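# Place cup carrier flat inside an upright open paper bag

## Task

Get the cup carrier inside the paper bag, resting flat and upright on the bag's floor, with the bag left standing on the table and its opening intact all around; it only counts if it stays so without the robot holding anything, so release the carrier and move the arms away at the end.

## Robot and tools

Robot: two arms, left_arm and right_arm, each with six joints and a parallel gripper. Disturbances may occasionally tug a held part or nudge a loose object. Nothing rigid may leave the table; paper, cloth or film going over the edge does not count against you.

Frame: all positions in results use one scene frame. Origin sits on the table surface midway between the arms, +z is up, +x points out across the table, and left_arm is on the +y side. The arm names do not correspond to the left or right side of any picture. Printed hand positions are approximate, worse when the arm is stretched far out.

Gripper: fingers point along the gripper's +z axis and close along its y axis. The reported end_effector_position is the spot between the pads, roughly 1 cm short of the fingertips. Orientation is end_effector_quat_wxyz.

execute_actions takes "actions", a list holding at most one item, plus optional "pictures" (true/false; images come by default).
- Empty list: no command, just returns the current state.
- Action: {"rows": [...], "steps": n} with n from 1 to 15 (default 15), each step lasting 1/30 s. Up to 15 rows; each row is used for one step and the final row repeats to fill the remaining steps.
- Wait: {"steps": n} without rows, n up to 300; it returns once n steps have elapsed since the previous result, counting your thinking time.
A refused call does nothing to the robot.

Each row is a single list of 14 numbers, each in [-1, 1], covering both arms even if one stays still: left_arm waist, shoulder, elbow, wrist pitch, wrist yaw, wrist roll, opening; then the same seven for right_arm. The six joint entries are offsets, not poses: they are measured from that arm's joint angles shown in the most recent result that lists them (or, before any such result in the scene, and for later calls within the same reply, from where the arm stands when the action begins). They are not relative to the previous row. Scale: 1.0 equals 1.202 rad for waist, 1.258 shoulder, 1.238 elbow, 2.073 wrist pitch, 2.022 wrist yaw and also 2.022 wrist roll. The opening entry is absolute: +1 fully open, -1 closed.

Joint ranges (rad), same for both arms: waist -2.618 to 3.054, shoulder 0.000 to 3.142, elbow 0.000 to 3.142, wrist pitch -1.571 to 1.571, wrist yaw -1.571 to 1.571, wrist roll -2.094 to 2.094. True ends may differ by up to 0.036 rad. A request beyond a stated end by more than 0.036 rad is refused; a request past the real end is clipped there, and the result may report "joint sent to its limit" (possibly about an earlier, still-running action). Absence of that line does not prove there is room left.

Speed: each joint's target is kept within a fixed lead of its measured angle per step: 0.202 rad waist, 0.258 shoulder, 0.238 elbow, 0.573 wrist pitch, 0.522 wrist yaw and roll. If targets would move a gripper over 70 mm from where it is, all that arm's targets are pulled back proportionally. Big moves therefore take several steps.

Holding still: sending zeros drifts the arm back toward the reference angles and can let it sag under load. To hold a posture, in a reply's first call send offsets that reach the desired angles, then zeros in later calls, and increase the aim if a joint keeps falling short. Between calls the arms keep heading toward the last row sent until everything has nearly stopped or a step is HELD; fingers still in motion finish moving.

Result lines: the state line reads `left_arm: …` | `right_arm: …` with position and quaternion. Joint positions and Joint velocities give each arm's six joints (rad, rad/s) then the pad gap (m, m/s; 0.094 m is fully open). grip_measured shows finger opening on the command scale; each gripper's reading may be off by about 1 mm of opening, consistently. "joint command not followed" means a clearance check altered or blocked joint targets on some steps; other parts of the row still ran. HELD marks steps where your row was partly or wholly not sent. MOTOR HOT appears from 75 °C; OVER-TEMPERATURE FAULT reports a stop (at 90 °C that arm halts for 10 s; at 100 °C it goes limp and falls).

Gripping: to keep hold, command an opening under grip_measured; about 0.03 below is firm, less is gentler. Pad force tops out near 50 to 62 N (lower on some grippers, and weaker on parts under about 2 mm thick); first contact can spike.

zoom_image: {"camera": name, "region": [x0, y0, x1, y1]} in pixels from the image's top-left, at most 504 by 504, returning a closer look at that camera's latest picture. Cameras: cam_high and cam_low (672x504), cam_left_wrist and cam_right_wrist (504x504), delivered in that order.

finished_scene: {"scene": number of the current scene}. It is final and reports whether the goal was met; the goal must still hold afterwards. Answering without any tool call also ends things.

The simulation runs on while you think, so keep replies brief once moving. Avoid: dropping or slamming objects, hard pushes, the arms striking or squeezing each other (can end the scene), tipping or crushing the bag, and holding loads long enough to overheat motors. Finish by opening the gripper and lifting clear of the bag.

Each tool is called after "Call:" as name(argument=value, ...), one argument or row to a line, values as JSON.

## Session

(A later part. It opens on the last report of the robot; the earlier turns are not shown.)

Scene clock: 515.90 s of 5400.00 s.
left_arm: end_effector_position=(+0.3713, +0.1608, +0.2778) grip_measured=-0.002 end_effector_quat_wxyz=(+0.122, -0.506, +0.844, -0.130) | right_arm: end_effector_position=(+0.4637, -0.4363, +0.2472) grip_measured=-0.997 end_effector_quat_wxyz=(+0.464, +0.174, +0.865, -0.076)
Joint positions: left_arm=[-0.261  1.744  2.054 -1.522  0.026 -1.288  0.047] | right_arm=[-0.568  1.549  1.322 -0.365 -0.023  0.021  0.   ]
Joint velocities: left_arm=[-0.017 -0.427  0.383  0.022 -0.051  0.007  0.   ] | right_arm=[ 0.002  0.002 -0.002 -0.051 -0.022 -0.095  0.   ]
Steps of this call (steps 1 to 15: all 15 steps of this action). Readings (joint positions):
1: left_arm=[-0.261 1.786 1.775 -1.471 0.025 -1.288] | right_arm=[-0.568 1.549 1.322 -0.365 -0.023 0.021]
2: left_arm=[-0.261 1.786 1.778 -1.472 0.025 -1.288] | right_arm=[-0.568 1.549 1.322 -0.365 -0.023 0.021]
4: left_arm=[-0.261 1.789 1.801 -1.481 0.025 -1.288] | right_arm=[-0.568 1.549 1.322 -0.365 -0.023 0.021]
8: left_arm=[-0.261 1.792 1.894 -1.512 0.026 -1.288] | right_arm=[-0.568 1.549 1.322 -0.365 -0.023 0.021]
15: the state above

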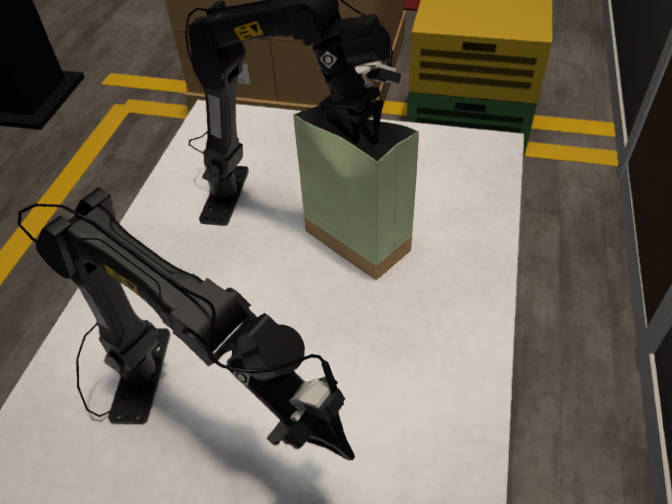

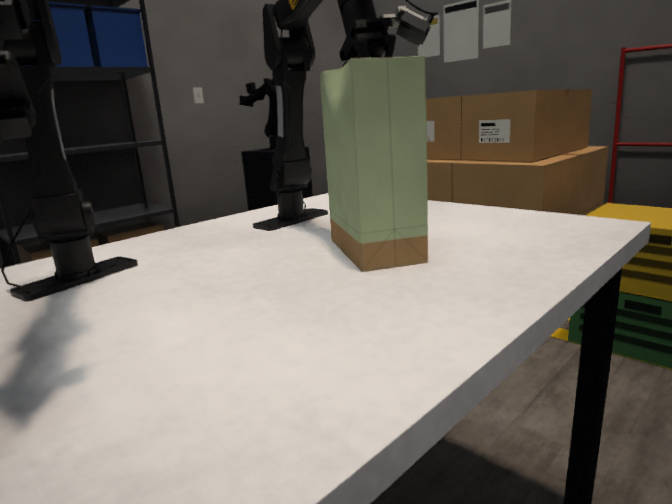

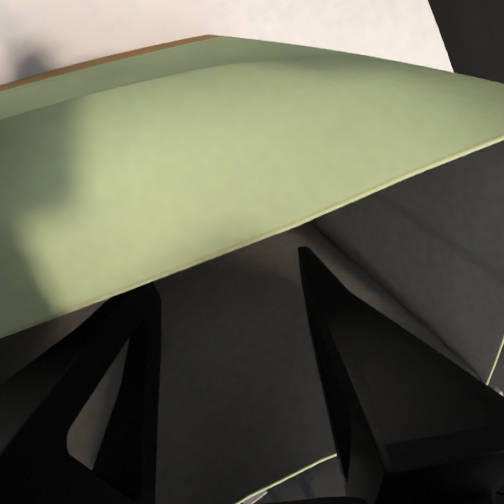

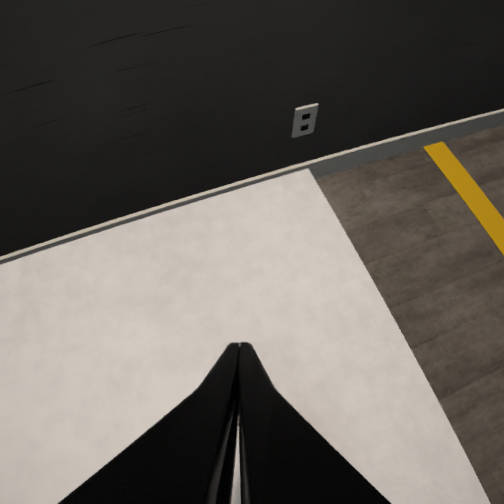

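Call:
execute_actions(
  actions=[
    {"rows":[[0,-0.02,0.03,0,0,0,0,0,0,0,0,0,0,-1],[0,-0.04,0.06,0,0,0,0,0,0,0,0,0,0,-1],[0,-0.06,0.09,0,0,0,0,0,0,0,0,0,0,-1],[0,-0.08,0.12,0,0,0,0,0,0,0,0,0,0,-1],[0,-0.1,0.15,0,0,0,0,0,0,0,0,0,0,-1],[0,-0.12,0.18,0,0,0,0,0,0,0,0,0,0,-1],[0,-0.14,0.2,0,0,0,0,0,0,0,0,0,0,-1],[0,-0.16,0.2,0,0,0,0,0,0,0,0,0,0,-1],[0,-0.18,0.2,0,0,0,0,0,0,0,0,0,0,-1],[0,-0.2,0.2,0,0,0,0,0,0,0,0,0,0,-1]]},
  ],
  pictures=false,
)

Call:
execute_actions(
  actions=[
    {"rows":[[0,-0.06,0,0,0,0.5,0,0,0,0,0,0,0,-1]]},
  ],
  pictures=false,
)

Call:
execute_actions(
  actions=[
    {"steps":20},
  ],
)

Scene clock: 527.33 s of 5400.00 s.
left_arm: end_effector_position=(+0.3128, +0.1726, +0.4407) grip_measured=-0.002 end_effector_quat_wxyz=(+0.301, -0.464, +0.780, -0.294) | right_arm: end_effector_position=(+0.4637, -0.4363, +0.2472) grip_measured=-0.997 end_effector_quat_wxyz=(+0.464, +0.174, +0.865, -0.076)
Joint positions: left_arm=[-0.261  1.474  2.291 -1.52   0.027 -1.288  0.047] | right_arm=[-0.568  1.549  1.322 -0.365 -0.023  0.021  0.   ]
Joint velocities: left_arm=[-0.012 -0.437  0.188 -0.081  0.007  0.007 -0.001] | right_arm=[ 0.012 -0.002  0.002 -0.051 -0.007 -0.066 -0.001]
Steps of this call (steps 1 to 30: the robot went on to your last target; steps 31 to 90: nothing new was sent; then 7.93 s passed at rest; steps 91 to 105: all 15 steps of this action). Readings (joint positions):
91: left_arm=[-0.261 1.708 2.079 -1.533 0.026 -1.288] | right_arm=[-0.568 1.549 1.322 -0.365 -0.023 0.021]
92: left_arm=[-0.261 1.708 2.081 -1.534 0.026 -1.288] | right_arm=[-0.568 1.549 1.322 -0.365 -0.023 0.021]
94: left_arm=[-0.261 1.708 2.107 -1.535 0.027 -1.288] | right_arm=[-0.568 1.549 1.322 -0.365 -0.023 0.021]
98: left_arm=[-0.261 1.662 2.205 -1.526 0.027 -1.288] | right_arm=[-0.568 1.549 1.322 -0.365 -0.023 0.021]
105: the state above

Scene clock: 527.83 s of 5400.00 s.
left_arm: end_effector_position=(+0.2869, +0.1779, +0.4631) grip_measured=-0.002 end_effector_quat_wxyz=(+0.437, -0.058, +0.887, -0.135) | right_arm: end_effector_position=(+0.4637, -0.4363, +0.2472) grip_measured=-0.997 end_effector_quat_wxyz=(+0.464, +0.174, +0.865, -0.076)
Joint positions: left_arm=[-0.261  1.395  2.293 -1.519  0.027 -0.346  0.047] | right_arm=[-0.568  1.549  1.322 -0.365 -0.023  0.021  0.   ]
Joint velocities: left_arm=[ 0.002  0.012 -0.012 -0.007 -0.007  0.374  0.   ] | right_arm=[-0.007  0.022  0.012 -0.007 -0.037  0.037  0.   ]
Steps of this call (steps 1 to 15: all 15 steps of this action). Readings (joint positions):
1: left_arm=[-0.261 1.453 2.293 -1.518 0.027 -1.211] | right_arm=[-0.568 1.549 1.322 -0.365 -0.023 0.021]
2: left_arm=[-0.261 1.438 2.293 -1.519 0.027 -1.113] | right_arm=[-0.568 1.549 1.322 -0.365 -0.023 0.021]
4: left_arm=[-0.261 1.411 2.293 -1.519 0.027 -0.918] | right_arm=[-0.568 1.549 1.322 -0.365 -0.023 0.021]
8: left_arm=[-0.261 1.393 2.293 -1.519 0.027 -0.567] | right_arm=[-0.568 1.549 1.322 -0.365 -0.023 0.021]
15: the state above

Scene clock: 528.50 s of 5400.00 s.
left_arm: end_effector_position=(+0.2869, +0.1779, +0.4631) grip_measured=-0.002 end_effector_quat_wxyz=(+0.441, -0.032, +0.889, -0.123) | right_arm: end_effector_position=(+0.4637, -0.4363, +0.2472) grip_measured=-0.997 end_effector_quat_wxyz=(+0.464, +0.174, +0.865, -0.076)
Joint positions: left_arm=[-0.261  1.395  2.293 -1.519  0.027 -0.288  0.047] | right_arm=[-0.568  1.549  1.322 -0.365 -0.023  0.021  0.   ]
Joint velocities: left_arm=[-0.007 -0.012 -0.012  0.007 -0.037 -0.022 -0.001] | right_arm=[ 0.002  0.002 -0.002 -0.037 -0.037 -0.037  0.001]
Steps of this call (steps 1 to 20: the robot went on to your last target). Readings (joint positions):
1: left_arm=[-0.261 1.395 2.293 -1.519 0.027 -0.334] | right_arm=[-0.568 1.549 1.322 -0.365 -0.023 0.021]
2: left_arm=[-0.261 1.395 2.293 -1.519 0.027 -0.325] | right_arm=[-0.568 1.549 1.322 -0.365 -0.023 0.021]
4: left_arm=[-0.261 1.395 2.293 -1.519 0.027 -0.311] | right_arm=[-0.568 1.549 1.322 -0.365 -0.023 0.021]
8: left_arm=[-0.261 1.395 2.293 -1.519 0.027 -0.297] | right_arm=[-0.568 1.549 1.322 -0.365 -0.023 0.021]
20: the state above

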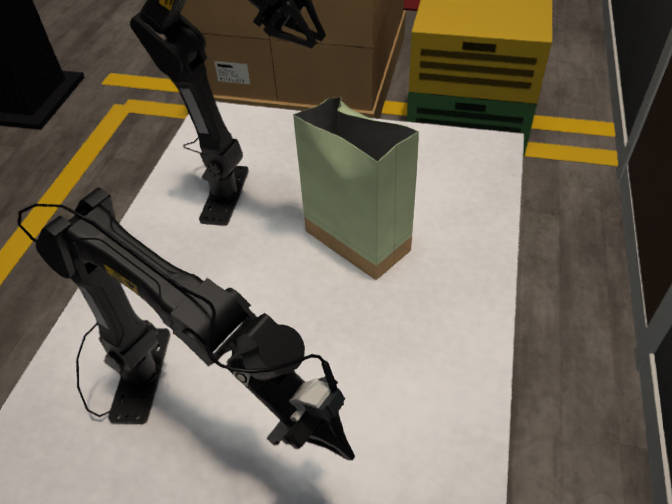

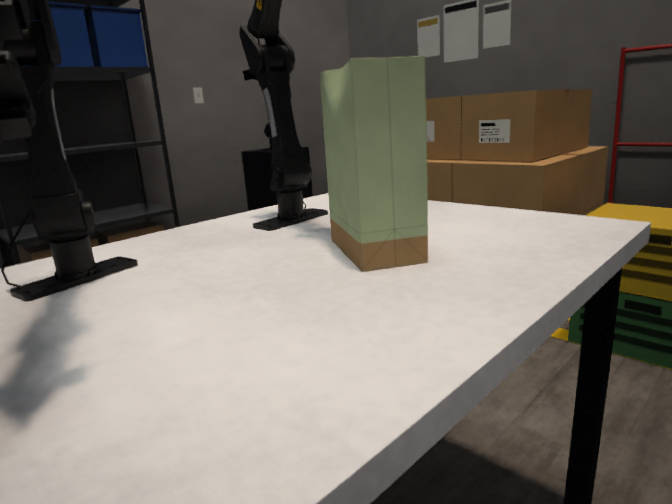

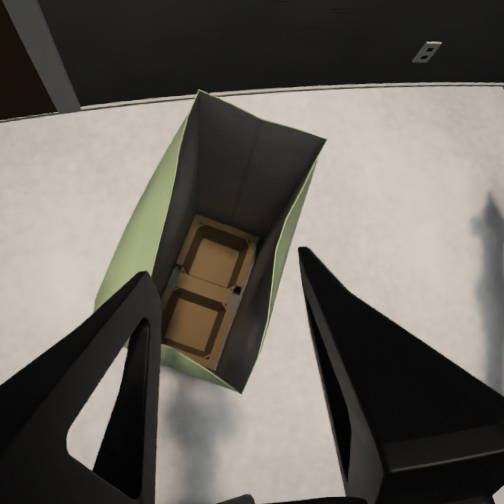

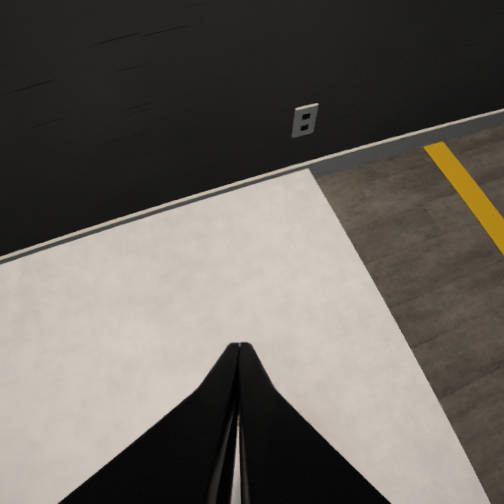

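Call:
execute_actions(
  actions=[
    {"rows":[[0,0.03,0,0,0,0.1,-1,0,0,0,0,0,0,-1],[-0.015,0.06,0,0,0,0.2,-1,0,0,0,0,0,0,-1],[-0.015,0.09,-0.02,0,-0.013,0.3,-1,0,0,0,0,0,0,-1],[-0.015,0.12,-0.04,0,-0.013,0.3,-1,0,0,0,0,0,0,-1],[-0.015,0.15,-0.06,0,-0.013,0.3,-1,0,0,0,0,0,0,-1],[-0.015,0.17,-0.07,0,-0.013,0.3,-1,0,0,0,0,0,0,-1]]},
  ],
  pictures=false,
)

Call:
execute_actions(
  actions=[
    {"steps":20},
  ],
)

Scene clock: 538.67 s of 5400.00 s.
left_arm: end_effector_position=(+0.3660, +0.1621, +0.3504) grip_measured=-0.988 end_effector_quat_wxyz=(+0.289, +0.233, +0.928, +0.007) | right_arm: end_effector_position=(+0.4637, -0.4363, +0.2472) grip_measured=-0.997 end_effector_quat_wxyz=(+0.464, +0.174, +0.865, -0.076)
Joint positions: left_arm=[-0.271  1.662  2.193 -1.516  0.005  0.28   0.001] | right_arm=[-0.568  1.549  1.322 -0.365 -0.023  0.021  0.   ]
Joint velocities: left_arm=[-0.002 -0.105  0.007 -0.022  0.022  0.212 -0.001] | right_arm=[-0.002 -0.002 -0.012 -0.022 -0.007 -0.066  0.001]
Steps of this call (steps 1 to 15: the robot went on to your last target; steps 16 to 90: nothing new was sent; then 6.67 s passed at rest; steps 91 to 105: all 15 steps of this action). Readings (joint positions):
91: left_arm=[-0.261 1.397 2.293 -1.520 0.027 -0.259] | right_arm=[-0.568 1.549 1.322 -0.365 -0.023 0.021]
92: left_arm=[-0.263 1.403 2.293 -1.520 0.027 -0.196] | right_arm=[-0.568 1.549 1.322 -0.365 -0.023 0.021]
94: left_arm=[-0.269 1.433 2.293 -1.520 0.022 -0.021] | right_arm=[-0.568 1.549 1.322 -0.365 -0.023 0.021]
98: left_arm=[-0.271 1.549 2.253 -1.515 0.015 0.162] | right_arm=[-0.568 1.549 1.322 -0.365 -0.023 0.021]
105: the state above

Scene clock: 539.33 s of 5400.00 s.
left_arm: end_effector_position=(+0.3561, +0.1643, +0.3646) grip_measured=-0.988 end_effector_quat_wxyz=(+0.309, +0.246, +0.919, +0.013) | right_arm: end_effector_position=(+0.4637, -0.4363, +0.2472) grip_measured=-0.997 end_effector_quat_wxyz=(+0.464, +0.174, +0.865, -0.076)
Joint positions: left_arm=[-0.271  1.619  2.193 -1.516  0.004  0.31   0.001] | right_arm=[-0.568  1.549  1.322 -0.365 -0.023  0.021  0.   ]
Joint velocities: left_arm=[-0.002  0.002 -0.027  0.051 -0.037 -0.081  0.001] | right_arm=[ 0.012 -0.022  0.012 -0.022 -0.081 -0.037 -0.   ]
Steps of this call (steps 1 to 20: the robot went on to your last target). Readings (joint positions):
1: left_arm=[-0.271 1.656 2.193 -1.516 0.005 0.286] | right_arm=[-0.568 1.549 1.322 -0.365 -0.023 0.021]
2: left_arm=[-0.271 1.649 2.193 -1.516 0.005 0.291] | right_arm=[-0.568 1.549 1.322 -0.365 -0.023 0.021]
4: left_arm=[-0.271 1.634 2.193 -1.516 0.005 0.298] | right_arm=[-0.568 1.549 1.322 -0.365 -0.023 0.021]
8: left_arm=[-0.271 1.619 2.193 -1.516 0.005 0.305] | right_arm=[-0.568 1.549 1.322 -0.365 -0.023 0.021]
20: the state above

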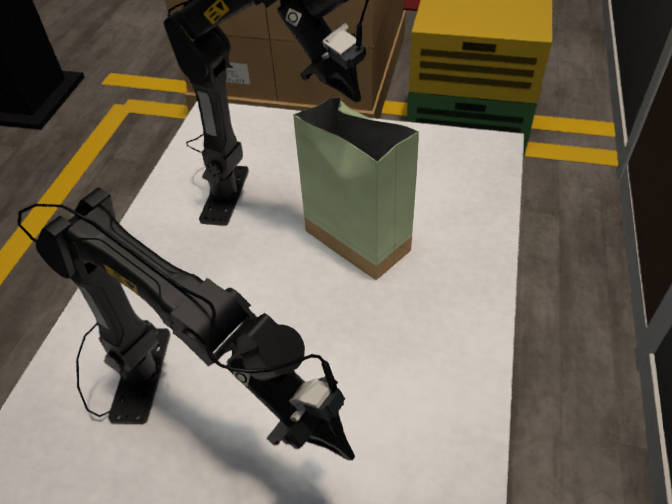

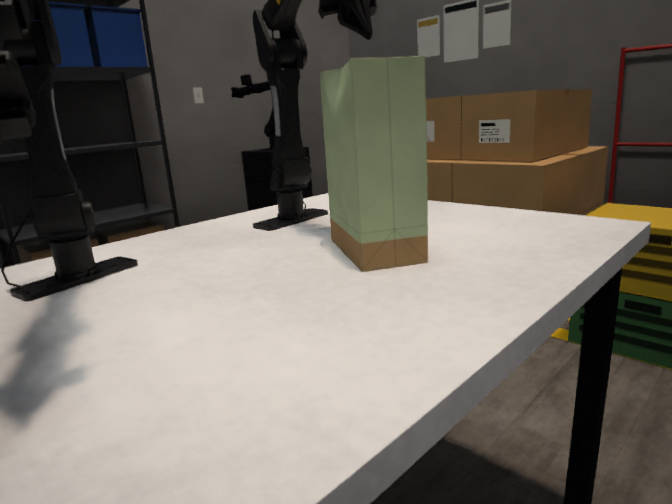

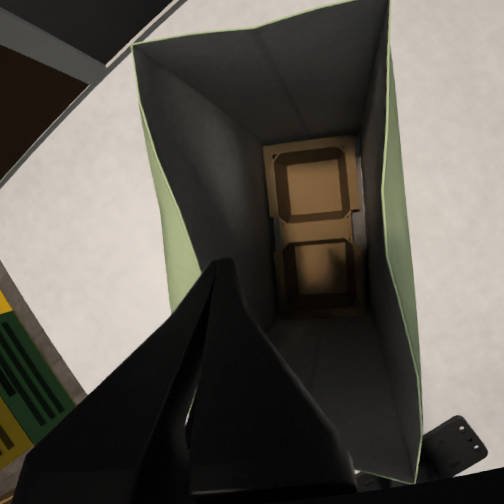

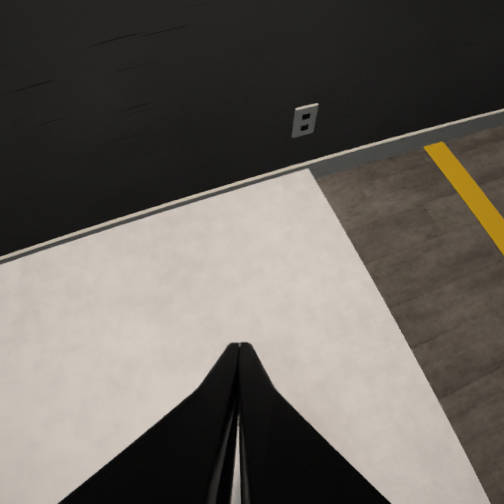

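Call:
execute_actions(
  actions=[
    {"rows":[[-0.03,0,0,0,0,0,-1,0,0,0,0,0,0,-1],[-0.06,0,-0.02,0,0,0,-1,0,0,0,0,0,0,-1],[-0.065,0,-0.04,0,0,0,-1,0,0,0,0,0,0,-1],[-0.065,0,-0.06,0,0,0,-1,0,0,0,0,0,0,-1],[-0.065,0,-0.08,0,0,0,-1,0,0,0,0,0,0,-1],[-0.065,0,-0.1,0,0,0,-1,0,0,0,0,0,0,-1],[-0.065,0,-0.12,0,0,0,-1,0,0,0,0,0,0,-1],[-0.065,0,-0.14,0,0,0,-1,0,0,0,0,0,0,-1],[-0.065,0,-0.16,0,0,0,-1,0,0,0,0,0,0,-1],[-0.065,0,-0.18,0,0,0,-1,0,0,0,0,0,0,-1],[-0.065,0,-0.2,0,0,0,-1,0,0,0,0,0,0,-1]]},
  ],
)

Scene clock: 549.30 s of 5400.00 s.
left_arm: end_effector_position=(+0.3372, +0.1423, +0.2860) grip_measured=-0.988 end_effector_quat_wxyz=(+0.187, +0.290, +0.939, +0.001) | right_arm: end_effector_position=(+0.4637, -0.4363, +0.2472) grip_measured=-0.997 end_effector_quat_wxyz=(+0.464, +0.174, +0.865, -0.076)
Joint positions: left_arm=[-0.348  1.628  1.953 -1.52   0.002  0.31   0.001] | right_arm=[-0.568  1.549  1.322 -0.365 -0.023  0.021  0.   ]
Joint velocities: left_arm=[ 0.007  0.081 -0.066 -0.007  0.007 -0.051 -0.   ] | right_arm=[-0.012  0.002 -0.012 -0.007 -0.007  0.022 -0.   ]
Steps of this call (steps 1 to 15: the robot went on to your last target; steps 16 to 90: nothing new was sent; then 6.47 s passed at rest; steps 91 to 105: all 15 steps of this action). Readings (joint positions):
91: left_arm=[-0.275 1.619 2.193 -1.516 0.002 0.310] | right_arm=[-0.568 1.549 1.322 -0.365 -0.023 0.021]
92: left_arm=[-0.287 1.619 2.193 -1.516 -0.002 0.310] | right_arm=[-0.568 1.549 1.322 -0.365 -0.023 0.021]
94: left_arm=[-0.324 1.618 2.177 -1.514 -0.002 0.310] | right_arm=[-0.568 1.549 1.322 -0.365 -0.023 0.021]
98: left_arm=[-0.348 1.617 2.082 -1.513 0.002 0.310] | right_arm=[-0.568 1.549 1.322 -0.365 -0.023 0.021]
105: the state above

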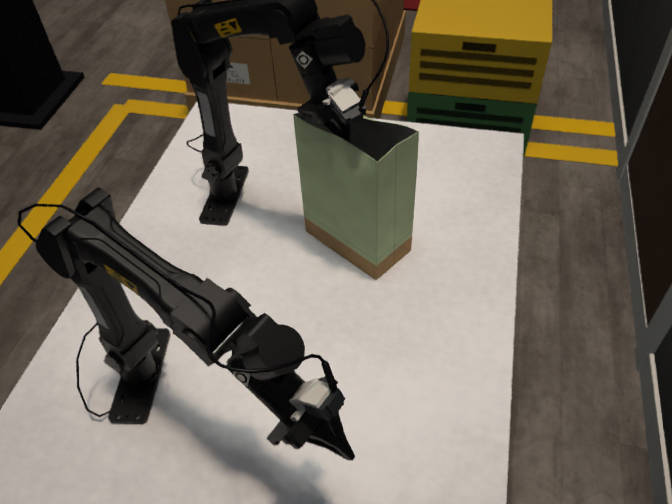

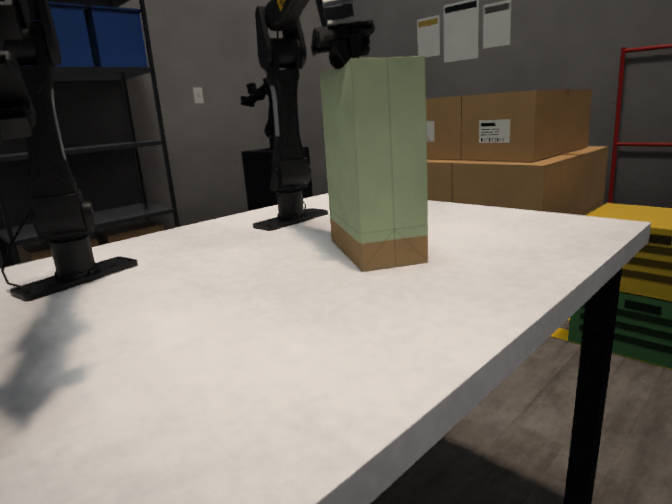

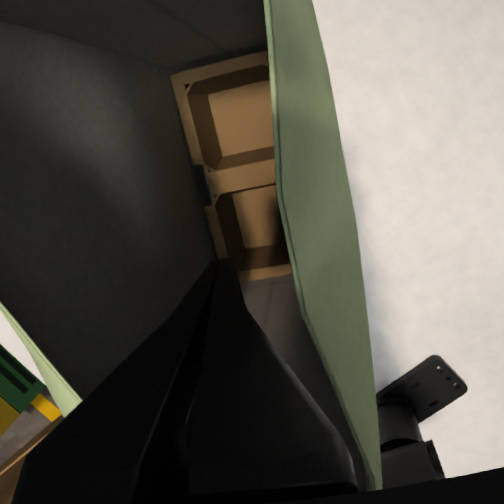

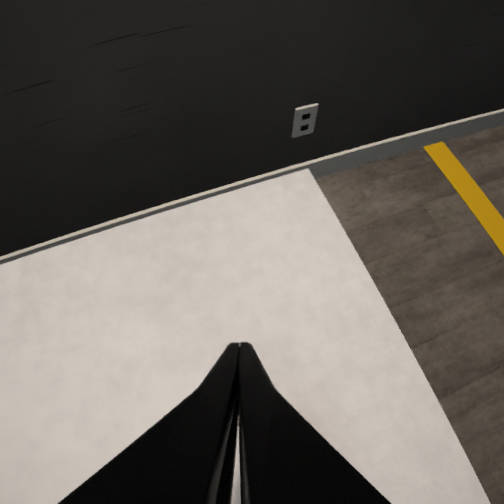

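Call:
execute_actions(
  actions=[
    {"rows":[[0.015,0,0,0,0,0,-1,0,0,0,0,0,0,-1],[0.03,0,0,0,0,0,-1,0,0,0,0,0,0,-1],[0.03,0,0,0,0,0,-0.8,0,0,0,0,0,0,-1],[0.03,0,0,0,0,0,-0.6,0,0,0,0,0,0,-1],[0.03,0,0,0,0,0,-0.4,0,0,0,0,0,0,-1],[0.03,0,0,0,0,0,-0.2,0,0,0,0,0,0,-1],[0.03,0,0,0,0,0,0,0,0,0,0,0,0,-1],[0.03,0,0,0,0,0,0.2,0,0,0,0,0,0,-1],[0.03,0,0,0,0,0,0.4,0,0,0,0,0,0,-1],[0.03,0,0,0,0,0,0.6,0,0,0,0,0,0,-1],[0.03,0,0,0,0,0,0.8,0,0,0,0,0,0,-1],[0.03,0,0,0,0,0,1,0,0,0,0,0,0,-1]]},
  ],
  pictures=false,
)

Call:
execute_actions(
  actions=[
    {"steps":25},
  ],
)

Call:
execute_actions(
  actions=[
    {"rows":[[0,0,0.02,0,0,0,1,0,0,0,0,0,0,-1],[0,0,0.04,0,0,0,1,0,0,0,0,0,0,-1],[0,0,0.06,0,0,0,1,0,0,0,0,0,0,-1],[0,0,0.08,0,0,0,1,0,0,0,0,0,0,-1],[0,0,0.1,0,0,0,1,0,0,0,0,0,0,-1],[0,0,0.12,0,0,0,1,0,0,0,0,0,0,-1],[0,0,0.14,0,0,0,1,0,0,0,0,0,0,-1],[0,0,0.16,0,0,0,1,0,0,0,0,0,0,-1],[0,-0.02,0.18,0,0,0,1,0,0,0,0,0,0,-1],[0,-0.04,0.2,0,0,0,1,0,0,0,0,0,0,-1],[0,-0.06,0.22,0,0,0,1,0,0,0,0,0,0,-1],[0,-0.08,0.24,0,0,0,1,0,0,0,0,0,0,-1],[0,-0.1,0.26,0,0,0,1,0,0,0,0,0,0,-1]]},
  ],
  pictures=false,
)

Call:
execute_actions(
  actions=[
    {"steps":15},
  ],
)

Scene clock: 562.93 s of 5400.00 s.
left_arm: end_effector_position=(+0.3404, +0.1527, +0.2852) grip_measured=+1.000 end_effector_quat_wxyz=(+0.185, +0.275, +0.943, +0.005) | right_arm: end_effector_position=(+0.4637, -0.4363, +0.2472) grip_measured=-0.997 end_effector_quat_wxyz=(+0.464, +0.174, +0.865, -0.076)
Joint positions: left_arm=[-0.316  1.63   1.952 -1.52   0.001  0.31   0.094] | right_arm=[-0.568  1.549  1.322 -0.365 -0.023  0.021  0.   ]
Joint velocities: left_arm=[ 0.007 -0.007  0.002 -0.022 -0.066 -0.007  0.   ] | right_arm=[-0.022  0.007 -0.002  0.007 -0.022  0.051 -0.   ]
Steps of this call (steps 1 to 15: the robot went on to your last target; steps 16 to 90: nothing new was sent; then 10.13 s passed at rest; steps 91 to 105: all 15 steps of this action). Readings (joint positions):
91: left_arm=[-0.347 1.630 1.952 -1.520 0.002 0.310] | right_arm=[-0.568 1.549 1.322 -0.365 -0.023 0.021]
92: left_arm=[-0.342 1.630 1.952 -1.520 0.003 0.310] | right_arm=[-0.568 1.549 1.322 -0.365 -0.023 0.021]
94: left_arm=[-0.327 1.630 1.952 -1.520 0.003 0.310] | right_arm=[-0.568 1.549 1.322 -0.365 -0.023 0.021]
98: left_arm=[-0.316 1.630 1.952 -1.520 0.001 0.310] | right_arm=[-0.568 1.549 1.322 -0.365 -0.023 0.021]
105: the state above

Scene clock: 563.77 s of 5400.00 s.
left_arm: end_effector_position=(+0.3404, +0.1527, +0.2852) grip_measured=+1.000 end_effector_quat_wxyz=(+0.185, +0.275, +0.943, +0.005) | right_arm: end_effector_position=(+0.4637, -0.4363, +0.2472) grip_measured=-0.997 end_effector_quat_wxyz=(+0.464, +0.174, +0.865, -0.076)
Joint positions: left_arm=[-0.316  1.63   1.952 -1.52   0.001  0.31   0.094] | right_arm=[-0.568  1.549  1.322 -0.365 -0.023  0.021  0.   ]
Joint velocities: left_arm=[-0.012 -0.002  0.007 -0.022  0.037  0.051  0.   ] | right_arm=[-0.012 -0.002  0.007  0.007 -0.051 -0.007 -0.001]
Steps of this call (steps 1 to 15: the robot went on to your last target; steps 16 to 25: nothing new was sent). Readings (joint positions):
1: left_arm=[-0.316 1.630 1.952 -1.520 0.001 0.310] | right_arm=[-0.568 1.549 1.322 -0.365 -0.023 0.021]
2: left_arm=[-0.316 1.630 1.952 -1.520 0.001 0.310] | right_arm=[-0.568 1.549 1.322 -0.365 -0.023 0.021]
4: left_arm=[-0.316 1.630 1.952 -1.520 0.001 0.310] | right_arm=[-0.568 1.549 1.322 -0.365 -0.023 0.021]
8: left_arm=[-0.316 1.630 1.952 -1.520 0.001 0.310] | right_arm=[-0.568 1.549 1.322 -0.365 -0.023 0.021]
25: the state above
All arms were judged still, so your last target was given up. Only a new action makes them travel on or press farther. Fingers that are still opening or closing keep moving.

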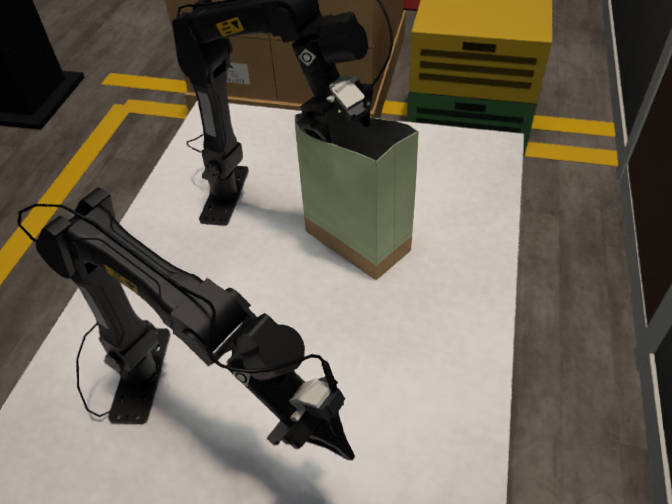

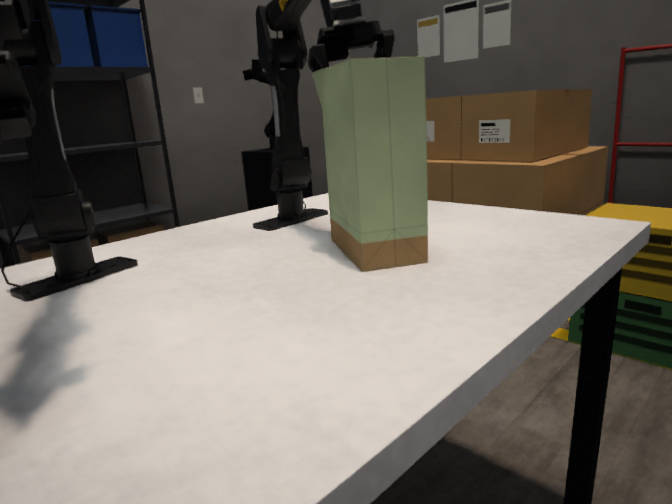

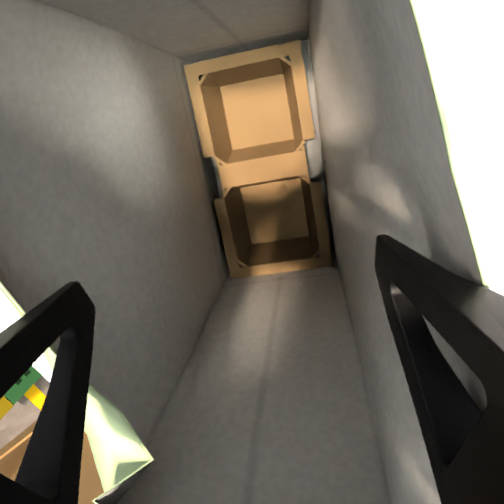

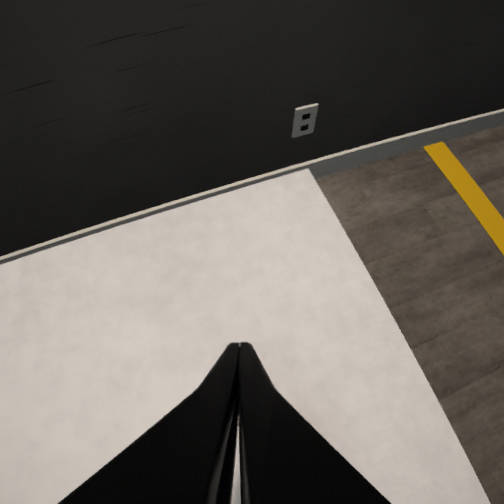

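Scene clock: 564.27 s of 5400.00 s.
left_arm: end_effector_position=(+0.3353, +0.1540, +0.3945) grip_measured=+1.000 end_effector_quat_wxyz=(+0.352, +0.262, +0.899, +0.009) | right_arm: end_effector_position=(+0.4637, -0.4363, +0.2472) grip_measured=-0.997 end_effector_quat_wxyz=(+0.464, +0.174, +0.865, -0.076)
Joint positions: left_arm=[-0.316  1.554  2.224 -1.521  0.001  0.31   0.094] | right_arm=[-0.568  1.549  1.322 -0.365 -0.023  0.021  0.   ]
Joint velocities: left_arm=[ 0.007 -0.686  0.476  0.022  0.037 -0.022  0.   ] | right_arm=[-0.007 -0.022 -0.002 -0.022  0.037 -0.007  0.001]
Steps of this call (steps 1 to 15: all 15 steps of this action). Readings (joint positions):
1: left_arm=[-0.316 1.630 1.952 -1.520 0.001 0.310] | right_arm=[-0.568 1.549 1.322 -0.365 -0.023 0.021]
2: left_arm=[-0.316 1.630 1.954 -1.521 0.001 0.310] | right_arm=[-0.568 1.549 1.322 -0.365 -0.023 0.021]
4: left_arm=[-0.316 1.634 1.976 -1.525 0.001 0.310] | right_arm=[-0.568 1.549 1.322 -0.365 -0.023 0.021]
8: left_arm=[-0.316 1.640 2.070 -1.525 0.001 0.310] | right_arm=[-0.568 1.549 1.322 -0.365 -0.023 0.021]
15: the state above

Scene clock: 564.77 s of 5400.00 s.
left_arm: end_effector_position=(+0.3200, +0.1581, +0.4235) grip_measured=+1.000 end_effector_quat_wxyz=(+0.395, +0.257, +0.882, +0.010) | right_arm: end_effector_position=(+0.4637, -0.4363, +0.2472) grip_measured=-0.997 end_effector_quat_wxyz=(+0.464, +0.174, +0.865, -0.076)
Joint positions: left_arm=[-0.316  1.503  2.265 -1.521  0.001  0.31   0.094] | right_arm=[-0.568  1.549  1.322 -0.365 -0.023  0.021  0.   ]
Joint velocities: left_arm=[ 0.027 -0.017 -0.017  0.022  0.007  0.022  0.   ] | right_arm=[-0.022 -0.007  0.012  0.007  0.022  0.037 -0.   ]
Steps of this call (steps 1 to 15: the robot went on to your last target). Readings (joint positions):
1: left_arm=[-0.316 1.532 2.238 -1.521 0.001 0.310] | right_arm=[-0.568 1.549 1.322 -0.365 -0.023 0.021]
2: left_arm=[-0.316 1.513 2.249 -1.520 0.001 0.310] | right_arm=[-0.568 1.549 1.322 -0.365 -0.023 0.021]
4: left_arm=[-0.316 1.487 2.262 -1.520 0.001 0.310] | right_arm=[-0.568 1.549 1.322 -0.365 -0.023 0.021]
8: left_arm=[-0.316 1.485 2.265 -1.521 0.001 0.310] | right_arm=[-0.568 1.549 1.322 -0.365 -0.023 0.021]
15: the state above

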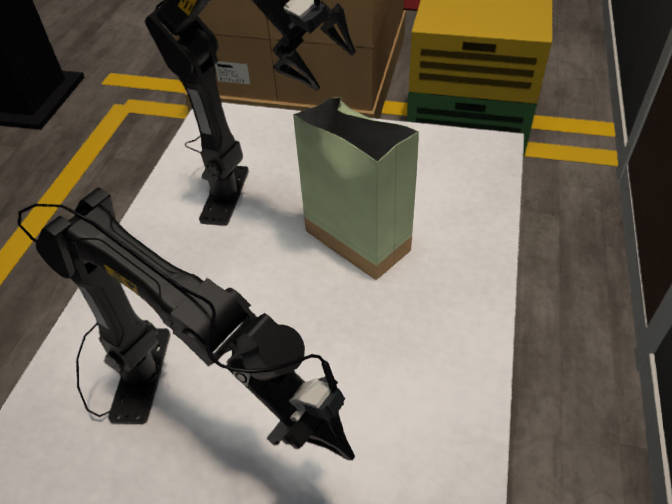

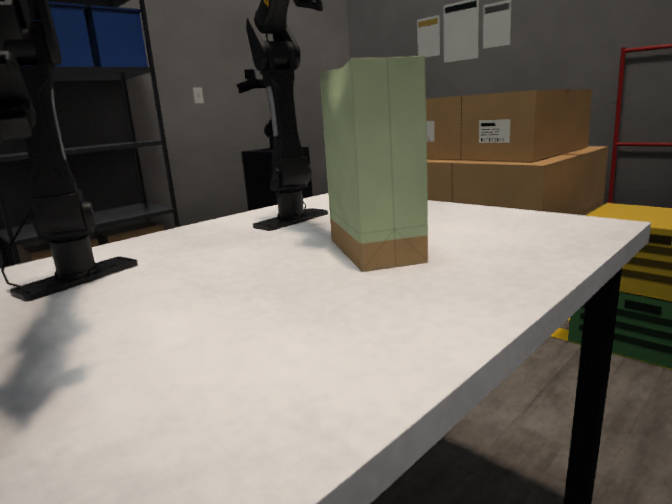

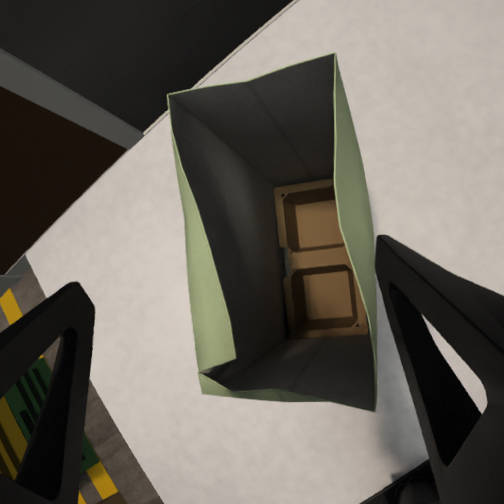

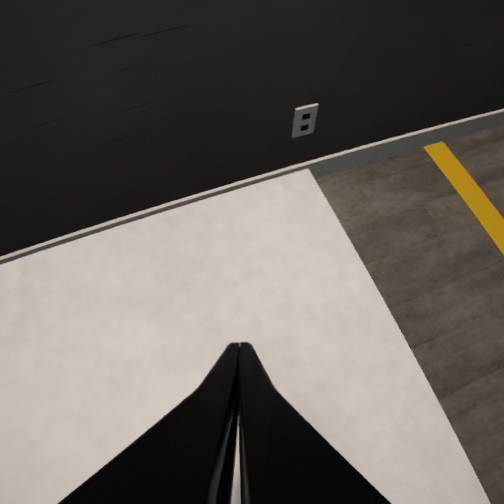

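Call:
execute_actions(
  actions=[
    {"rows":[[0.1,-0.1,0,0,0,0,1,0,0,0,0,0,0,-1],[0.2,-0.2,0,0,0,0,1,0,0,0,0,0,0,-1],[0.3,-0.3,0,0,0,0,1,0,0,0,0,0,0,-1],[0.5,-0.3,0,0,0,0,1,0,0,0,0,0,0,-1],[0.7,-0.3,0,0,0,0,1,0,0,0,0,0,0,-1]]},
  ],
  pictures=false,
)

Call:
execute_actions(
  actions=[
    {"steps":30},
  ],
)

Call:
zoom_image(
  camera="cam_high",
  region=[280,80,440,200],
)

Scene clock: 571.30 s of 5400.00 s.
left_arm: end_effector_position=(+0.1526, +0.3263, +0.5211) grip_measured=+1.000 end_effector_quat_wxyz=(+0.528, -0.097, +0.807, +0.245) | right_arm: end_effector_position=(+0.4637, -0.4363, +0.2472) grip_measured=-0.997 end_effector_quat_wxyz=(+0.464, +0.174, +0.865, -0.076)
Joint positions: left_arm=[ 0.484  1.079  2.268 -1.517 -0.01   0.311  0.094] | right_arm=[-0.568  1.549  1.322 -0.365 -0.023  0.021  0.   ]
Joint velocities: left_arm=[ 0.745 -0.071  0.007 -0.051 -0.037  0.037  0.   ] | right_arm=[ 0.022 -0.007  0.007 -0.022  0.007 -0.007  0.001]
Steps of this call (steps 1 to 15: the robot went on to your last target; steps 16 to 90: nothing new was sent; then 3.03 s passed at rest; steps 91 to 105: all 15 steps of this action). Readings (joint positions):
91: left_arm=[-0.298 1.494 2.262 -1.519 0.011 0.311] | right_arm=[-0.568 1.549 1.322 -0.365 -0.023 0.021]
92: left_arm=[-0.260 1.478 2.255 -1.519 0.014 0.311] | right_arm=[-0.568 1.549 1.322 -0.365 -0.023 0.021]
94: left_arm=[-0.171 1.428 2.249 -1.519 0.009 0.311] | right_arm=[-0.568 1.549 1.322 -0.365 -0.023 0.021]
98: left_arm=[0.017 1.274 2.249 -1.517 0.002 0.311] | right_arm=[-0.568 1.549 1.322 -0.365 -0.023 0.021]
105: the state above

Scene clock: 572.30 s of 5400.00 s.
left_arm: end_effector_position=(+0.1658, +0.3411, +0.5135) grip_measured=+1.000 end_effector_quat_wxyz=(+0.507, -0.112, +0.819, +0.245) | right_arm: end_effector_position=(+0.4637, -0.4363, +0.2472) grip_measured=-0.997 end_effector_quat_wxyz=(+0.464, +0.174, +0.865, -0.076)
Joint positions: left_arm=[ 0.517  1.127  2.268 -1.517 -0.008  0.311  0.094] | right_arm=[-0.568  1.549  1.322 -0.365 -0.023  0.021  0.   ]
Joint velocities: left_arm=[-0.012  0.012 -0.007 -0.066  0.022 -0.037  0.   ] | right_arm=[ 0.002 -0.017 -0.022 -0.022  0.007 -0.051 -0.001]
Steps of this call (steps 1 to 30: the robot went on to your last target). Readings (joint positions):
1: left_arm=[0.501 1.078 2.268 -1.517 -0.010 0.311] | right_arm=[-0.568 1.549 1.322 -0.365 -0.023 0.021]
2: left_arm=[0.510 1.083 2.268 -1.517 -0.010 0.311] | right_arm=[-0.568 1.549 1.322 -0.365 -0.023 0.021]
4: left_arm=[0.516 1.099 2.268 -1.517 -0.010 0.311] | right_arm=[-0.568 1.549 1.322 -0.365 -0.023 0.021]
8: left_arm=[0.517 1.124 2.268 -1.517 -0.009 0.311] | right_arm=[-0.568 1.549 1.322 -0.365 -0.023 0.021]
30: the state above
All arms were judged still, so your last target was given up. Only a new action makes them travel on or press farther. Fingers that are still opening or closing keep moving.

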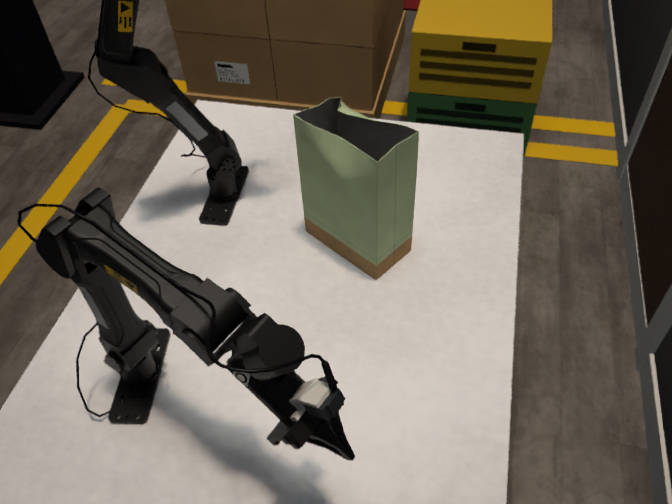

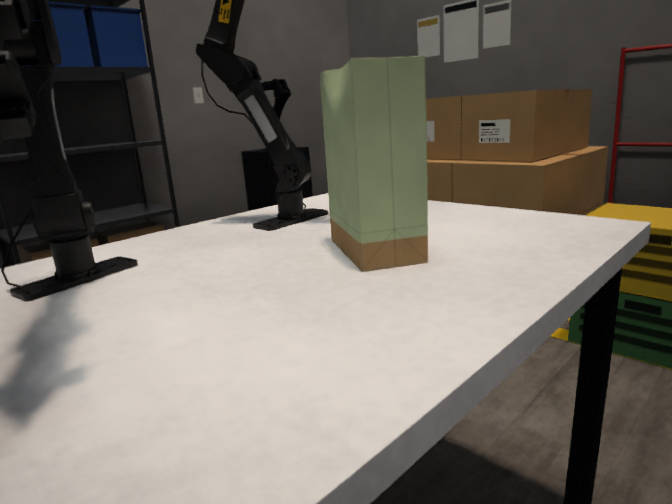

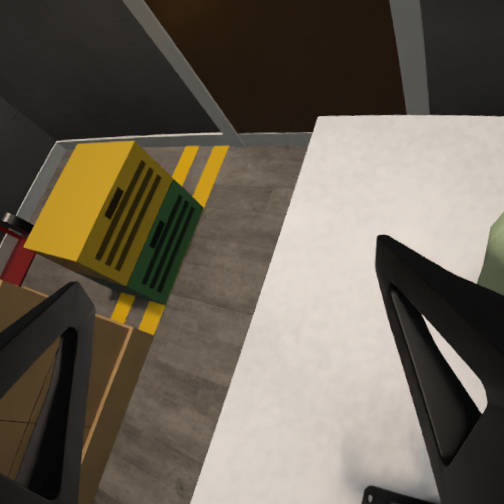

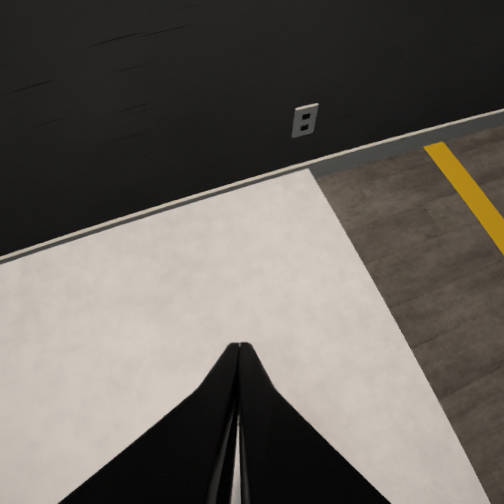

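Region (280, 80, 440, 200) of cam_high's 672x504 image, scaled by 3.150, with more detail than that image has; it fills the top 378 rows of this view, and the rest is white.

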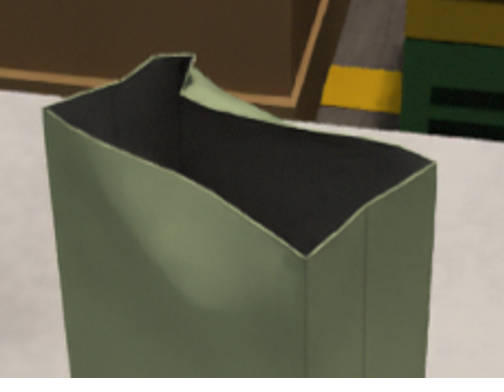

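Call:
execute_actions(
  actions=[
    {"rows":[[-0.1,0,0,0,0,0,0.5,0,0,0,0,0,0,-1],[-0.2,0,0,0,0,0,0,0,0,0,0,0,0,-1],[-0.3,0.03,-0.03,0,0,0,-1,0,0,0,0,0,0,-1],[-0.4,0.06,-0.06,0,0,0,-1,0,0,0,0,0,0,-1],[-0.5,0.09,-0.09,0,0,0,-1,0,0,0,0,0,0,-1],[-0.6,0.12,-0.12,0,0,0,-1,0,0,0,0,0,0,-1],[-0.645,0.15,-0.15,0,0,0.03,-1,0,0,0,0,0,0,-1]]},
  ],
  pictures=false,
)

Call:
execute_actions(
  actions=[
    {"steps":25},
  ],
  pictures=false,
)

Call:
execute_actions(
  actions=[
    {"rows":[[0,0.02,-0.03,0,0,0,-1,0,0,0,0,0,0,-1],[0,0.04,-0.06,0,0,0,-1,0,0,0,0,0,0,-1],[0,0.06,-0.09,0,0,0,-1,0,0,0,0,0,0,-1],[0,0.07,-0.11,0,0,0,-1,0,0,0,0,0,0,-1]]},
  ],
)

Scene clock: 597.00 s of 5400.00 s.
left_arm: end_effector_position=(+0.2915, +0.1876, +0.4038) grip_measured=-0.988 end_effector_quat_wxyz=(+0.373, +0.247, +0.893, +0.036) | right_arm: end_effector_position=(+0.4637, -0.4363, +0.2472) grip_measured=-0.997 end_effector_quat_wxyz=(+0.464, +0.174, +0.865, -0.076)
Joint positions: left_arm=[-0.248  1.361  2.074 -1.514 -0.01   0.356  0.001] | right_arm=[-0.568  1.549  1.322 -0.365 -0.023  0.021  0.   ]
Joint velocities: left_arm=[-0.115  0.247 -0.188 -0.007  0.007  0.007 -0.   ] | right_arm=[-0.012 -0.022  0.002 -0.007 -0.037  0.037 -0.   ]
Steps of this call (steps 1 to 90: nothing new was sent; then 21.20 s passed at rest; steps 91 to 105: all 15 steps of this action). Readings (joint positions):
91: left_arm=[0.492 1.127 2.268 -1.517 -0.015 0.311] | right_arm=[-0.568 1.549 1.322 -0.365 -0.023 0.021]
92: left_arm=[0.428 1.127 2.268 -1.517 -0.019 0.311] | right_arm=[-0.568 1.549 1.322 -0.365 -0.023 0.021]
94: left_arm=[0.276 1.132 2.260 -1.516 -0.016 0.311] | right_arm=[-0.568 1.549 1.322 -0.365 -0.023 0.021]
98: left_arm=[0.045 1.189 2.191 -1.515 -0.016 0.322] | right_arm=[-0.568 1.549 1.322 -0.365 -0.023 0.021]
105: the state above

Scene clock: 597.83 s of 5400.00 s.
left_arm: end_effector_position=(+0.2811, +0.1890, +0.4120) grip_measured=-0.988 end_effector_quat_wxyz=(+0.388, +0.251, +0.886, +0.039) | right_arm: end_effector_position=(+0.4637, -0.4363, +0.2472) grip_measured=-0.997 end_effector_quat_wxyz=(+0.464, +0.174, +0.865, -0.076)
Joint positions: left_arm=[-0.25   1.325  2.07  -1.515 -0.01   0.365  0.001] | right_arm=[-0.568  1.549  1.322 -0.365 -0.023  0.021  0.   ]
Joint velocities: left_arm=[ 0.002 -0.012 -0.007  0.051 -0.037  0.051 -0.001] | right_arm=[ 0.012 -0.002 -0.012 -0.081 -0.051 -0.022 -0.001]
Steps of this call (steps 1 to 25: the robot went on to your last target). Readings (joint positions):
1: left_arm=[-0.250 1.366 2.070 -1.514 -0.010 0.358] | right_arm=[-0.568 1.549 1.322 -0.365 -0.023 0.021]
2: left_arm=[-0.250 1.367 2.070 -1.514 -0.010 0.360] | right_arm=[-0.568 1.549 1.322 -0.365 -0.023 0.021]
4: left_arm=[-0.250 1.355 2.070 -1.515 -0.010 0.362] | right_arm=[-0.568 1.549 1.322 -0.365 -0.023 0.021]
8: left_arm=[-0.250 1.329 2.070 -1.515 -0.010 0.364] | right_arm=[-0.568 1.549 1.322 -0.365 -0.023 0.021]
25: the state above

Scene clock: 598.33 s of 5400.00 s.
left_arm: end_effector_position=(+0.3089, +0.1836, +0.3375) grip_measured=-0.988 end_effector_quat_wxyz=(+0.271, +0.263, +0.926, +0.029) | right_arm: end_effector_position=(+0.4637, -0.4363, +0.2472) grip_measured=-0.997 end_effector_quat_wxyz=(+0.464, +0.174, +0.865, -0.076)
Joint positions: left_arm=[-0.25   1.437  1.931 -1.514 -0.01   0.365  0.001] | right_arm=[-0.568  1.549  1.322 -0.365 -0.023  0.021  0.   ]
Joint velocities: left_arm=[-0.002 -0.085 -0.002  0.037  0.007 -0.051  0.   ] | right_arm=[-0.017 -0.007  0.007 -0.007 -0.051 -0.007 -0.001]
Steps of this call (steps 1 to 15: all 15 steps of this action). Readings (joint positions):
1: left_arm=[-0.250 1.326 2.068 -1.514 -0.010 0.365] | right_arm=[-0.568 1.549 1.322 -0.365 -0.023 0.021]
2: left_arm=[-0.250 1.327 2.059 -1.513 -0.010 0.365] | right_arm=[-0.568 1.549 1.322 -0.365 -0.023 0.021]
4: left_arm=[-0.250 1.337 2.019 -1.512 -0.010 0.365] | right_arm=[-0.568 1.549 1.322 -0.365 -0.023 0.021]
8: left_arm=[-0.250 1.407 1.951 -1.513 -0.010 0.365] | right_arm=[-0.568 1.549 1.322 -0.365 -0.023 0.021]
15: the state above

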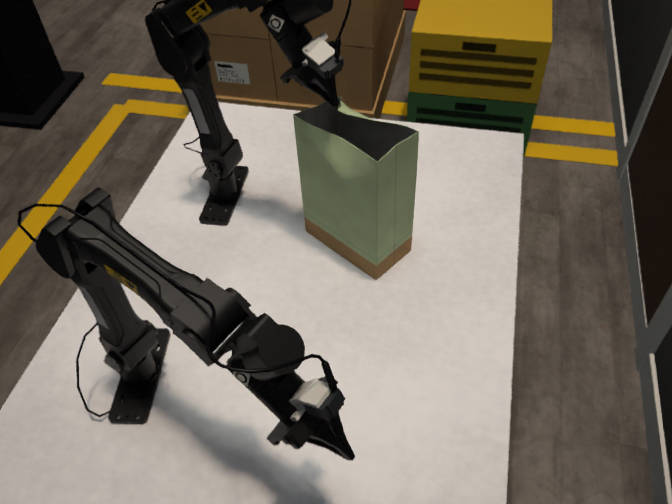

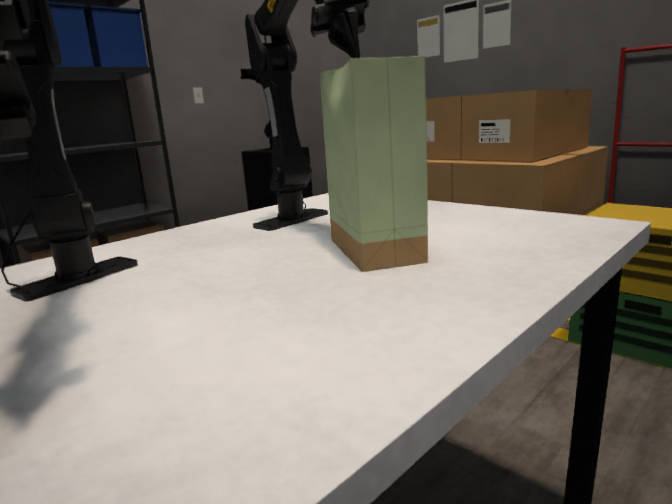

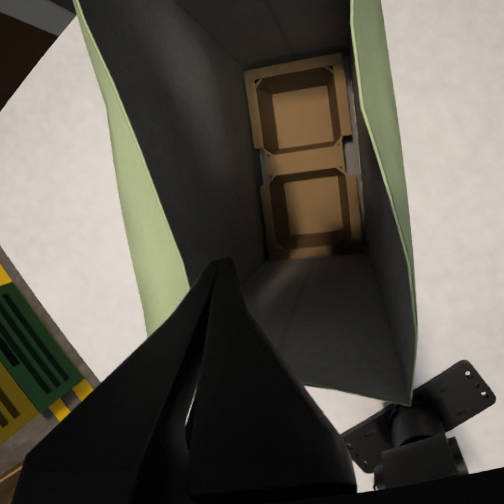

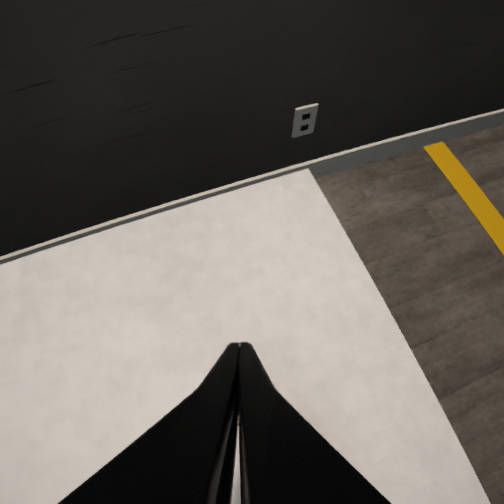

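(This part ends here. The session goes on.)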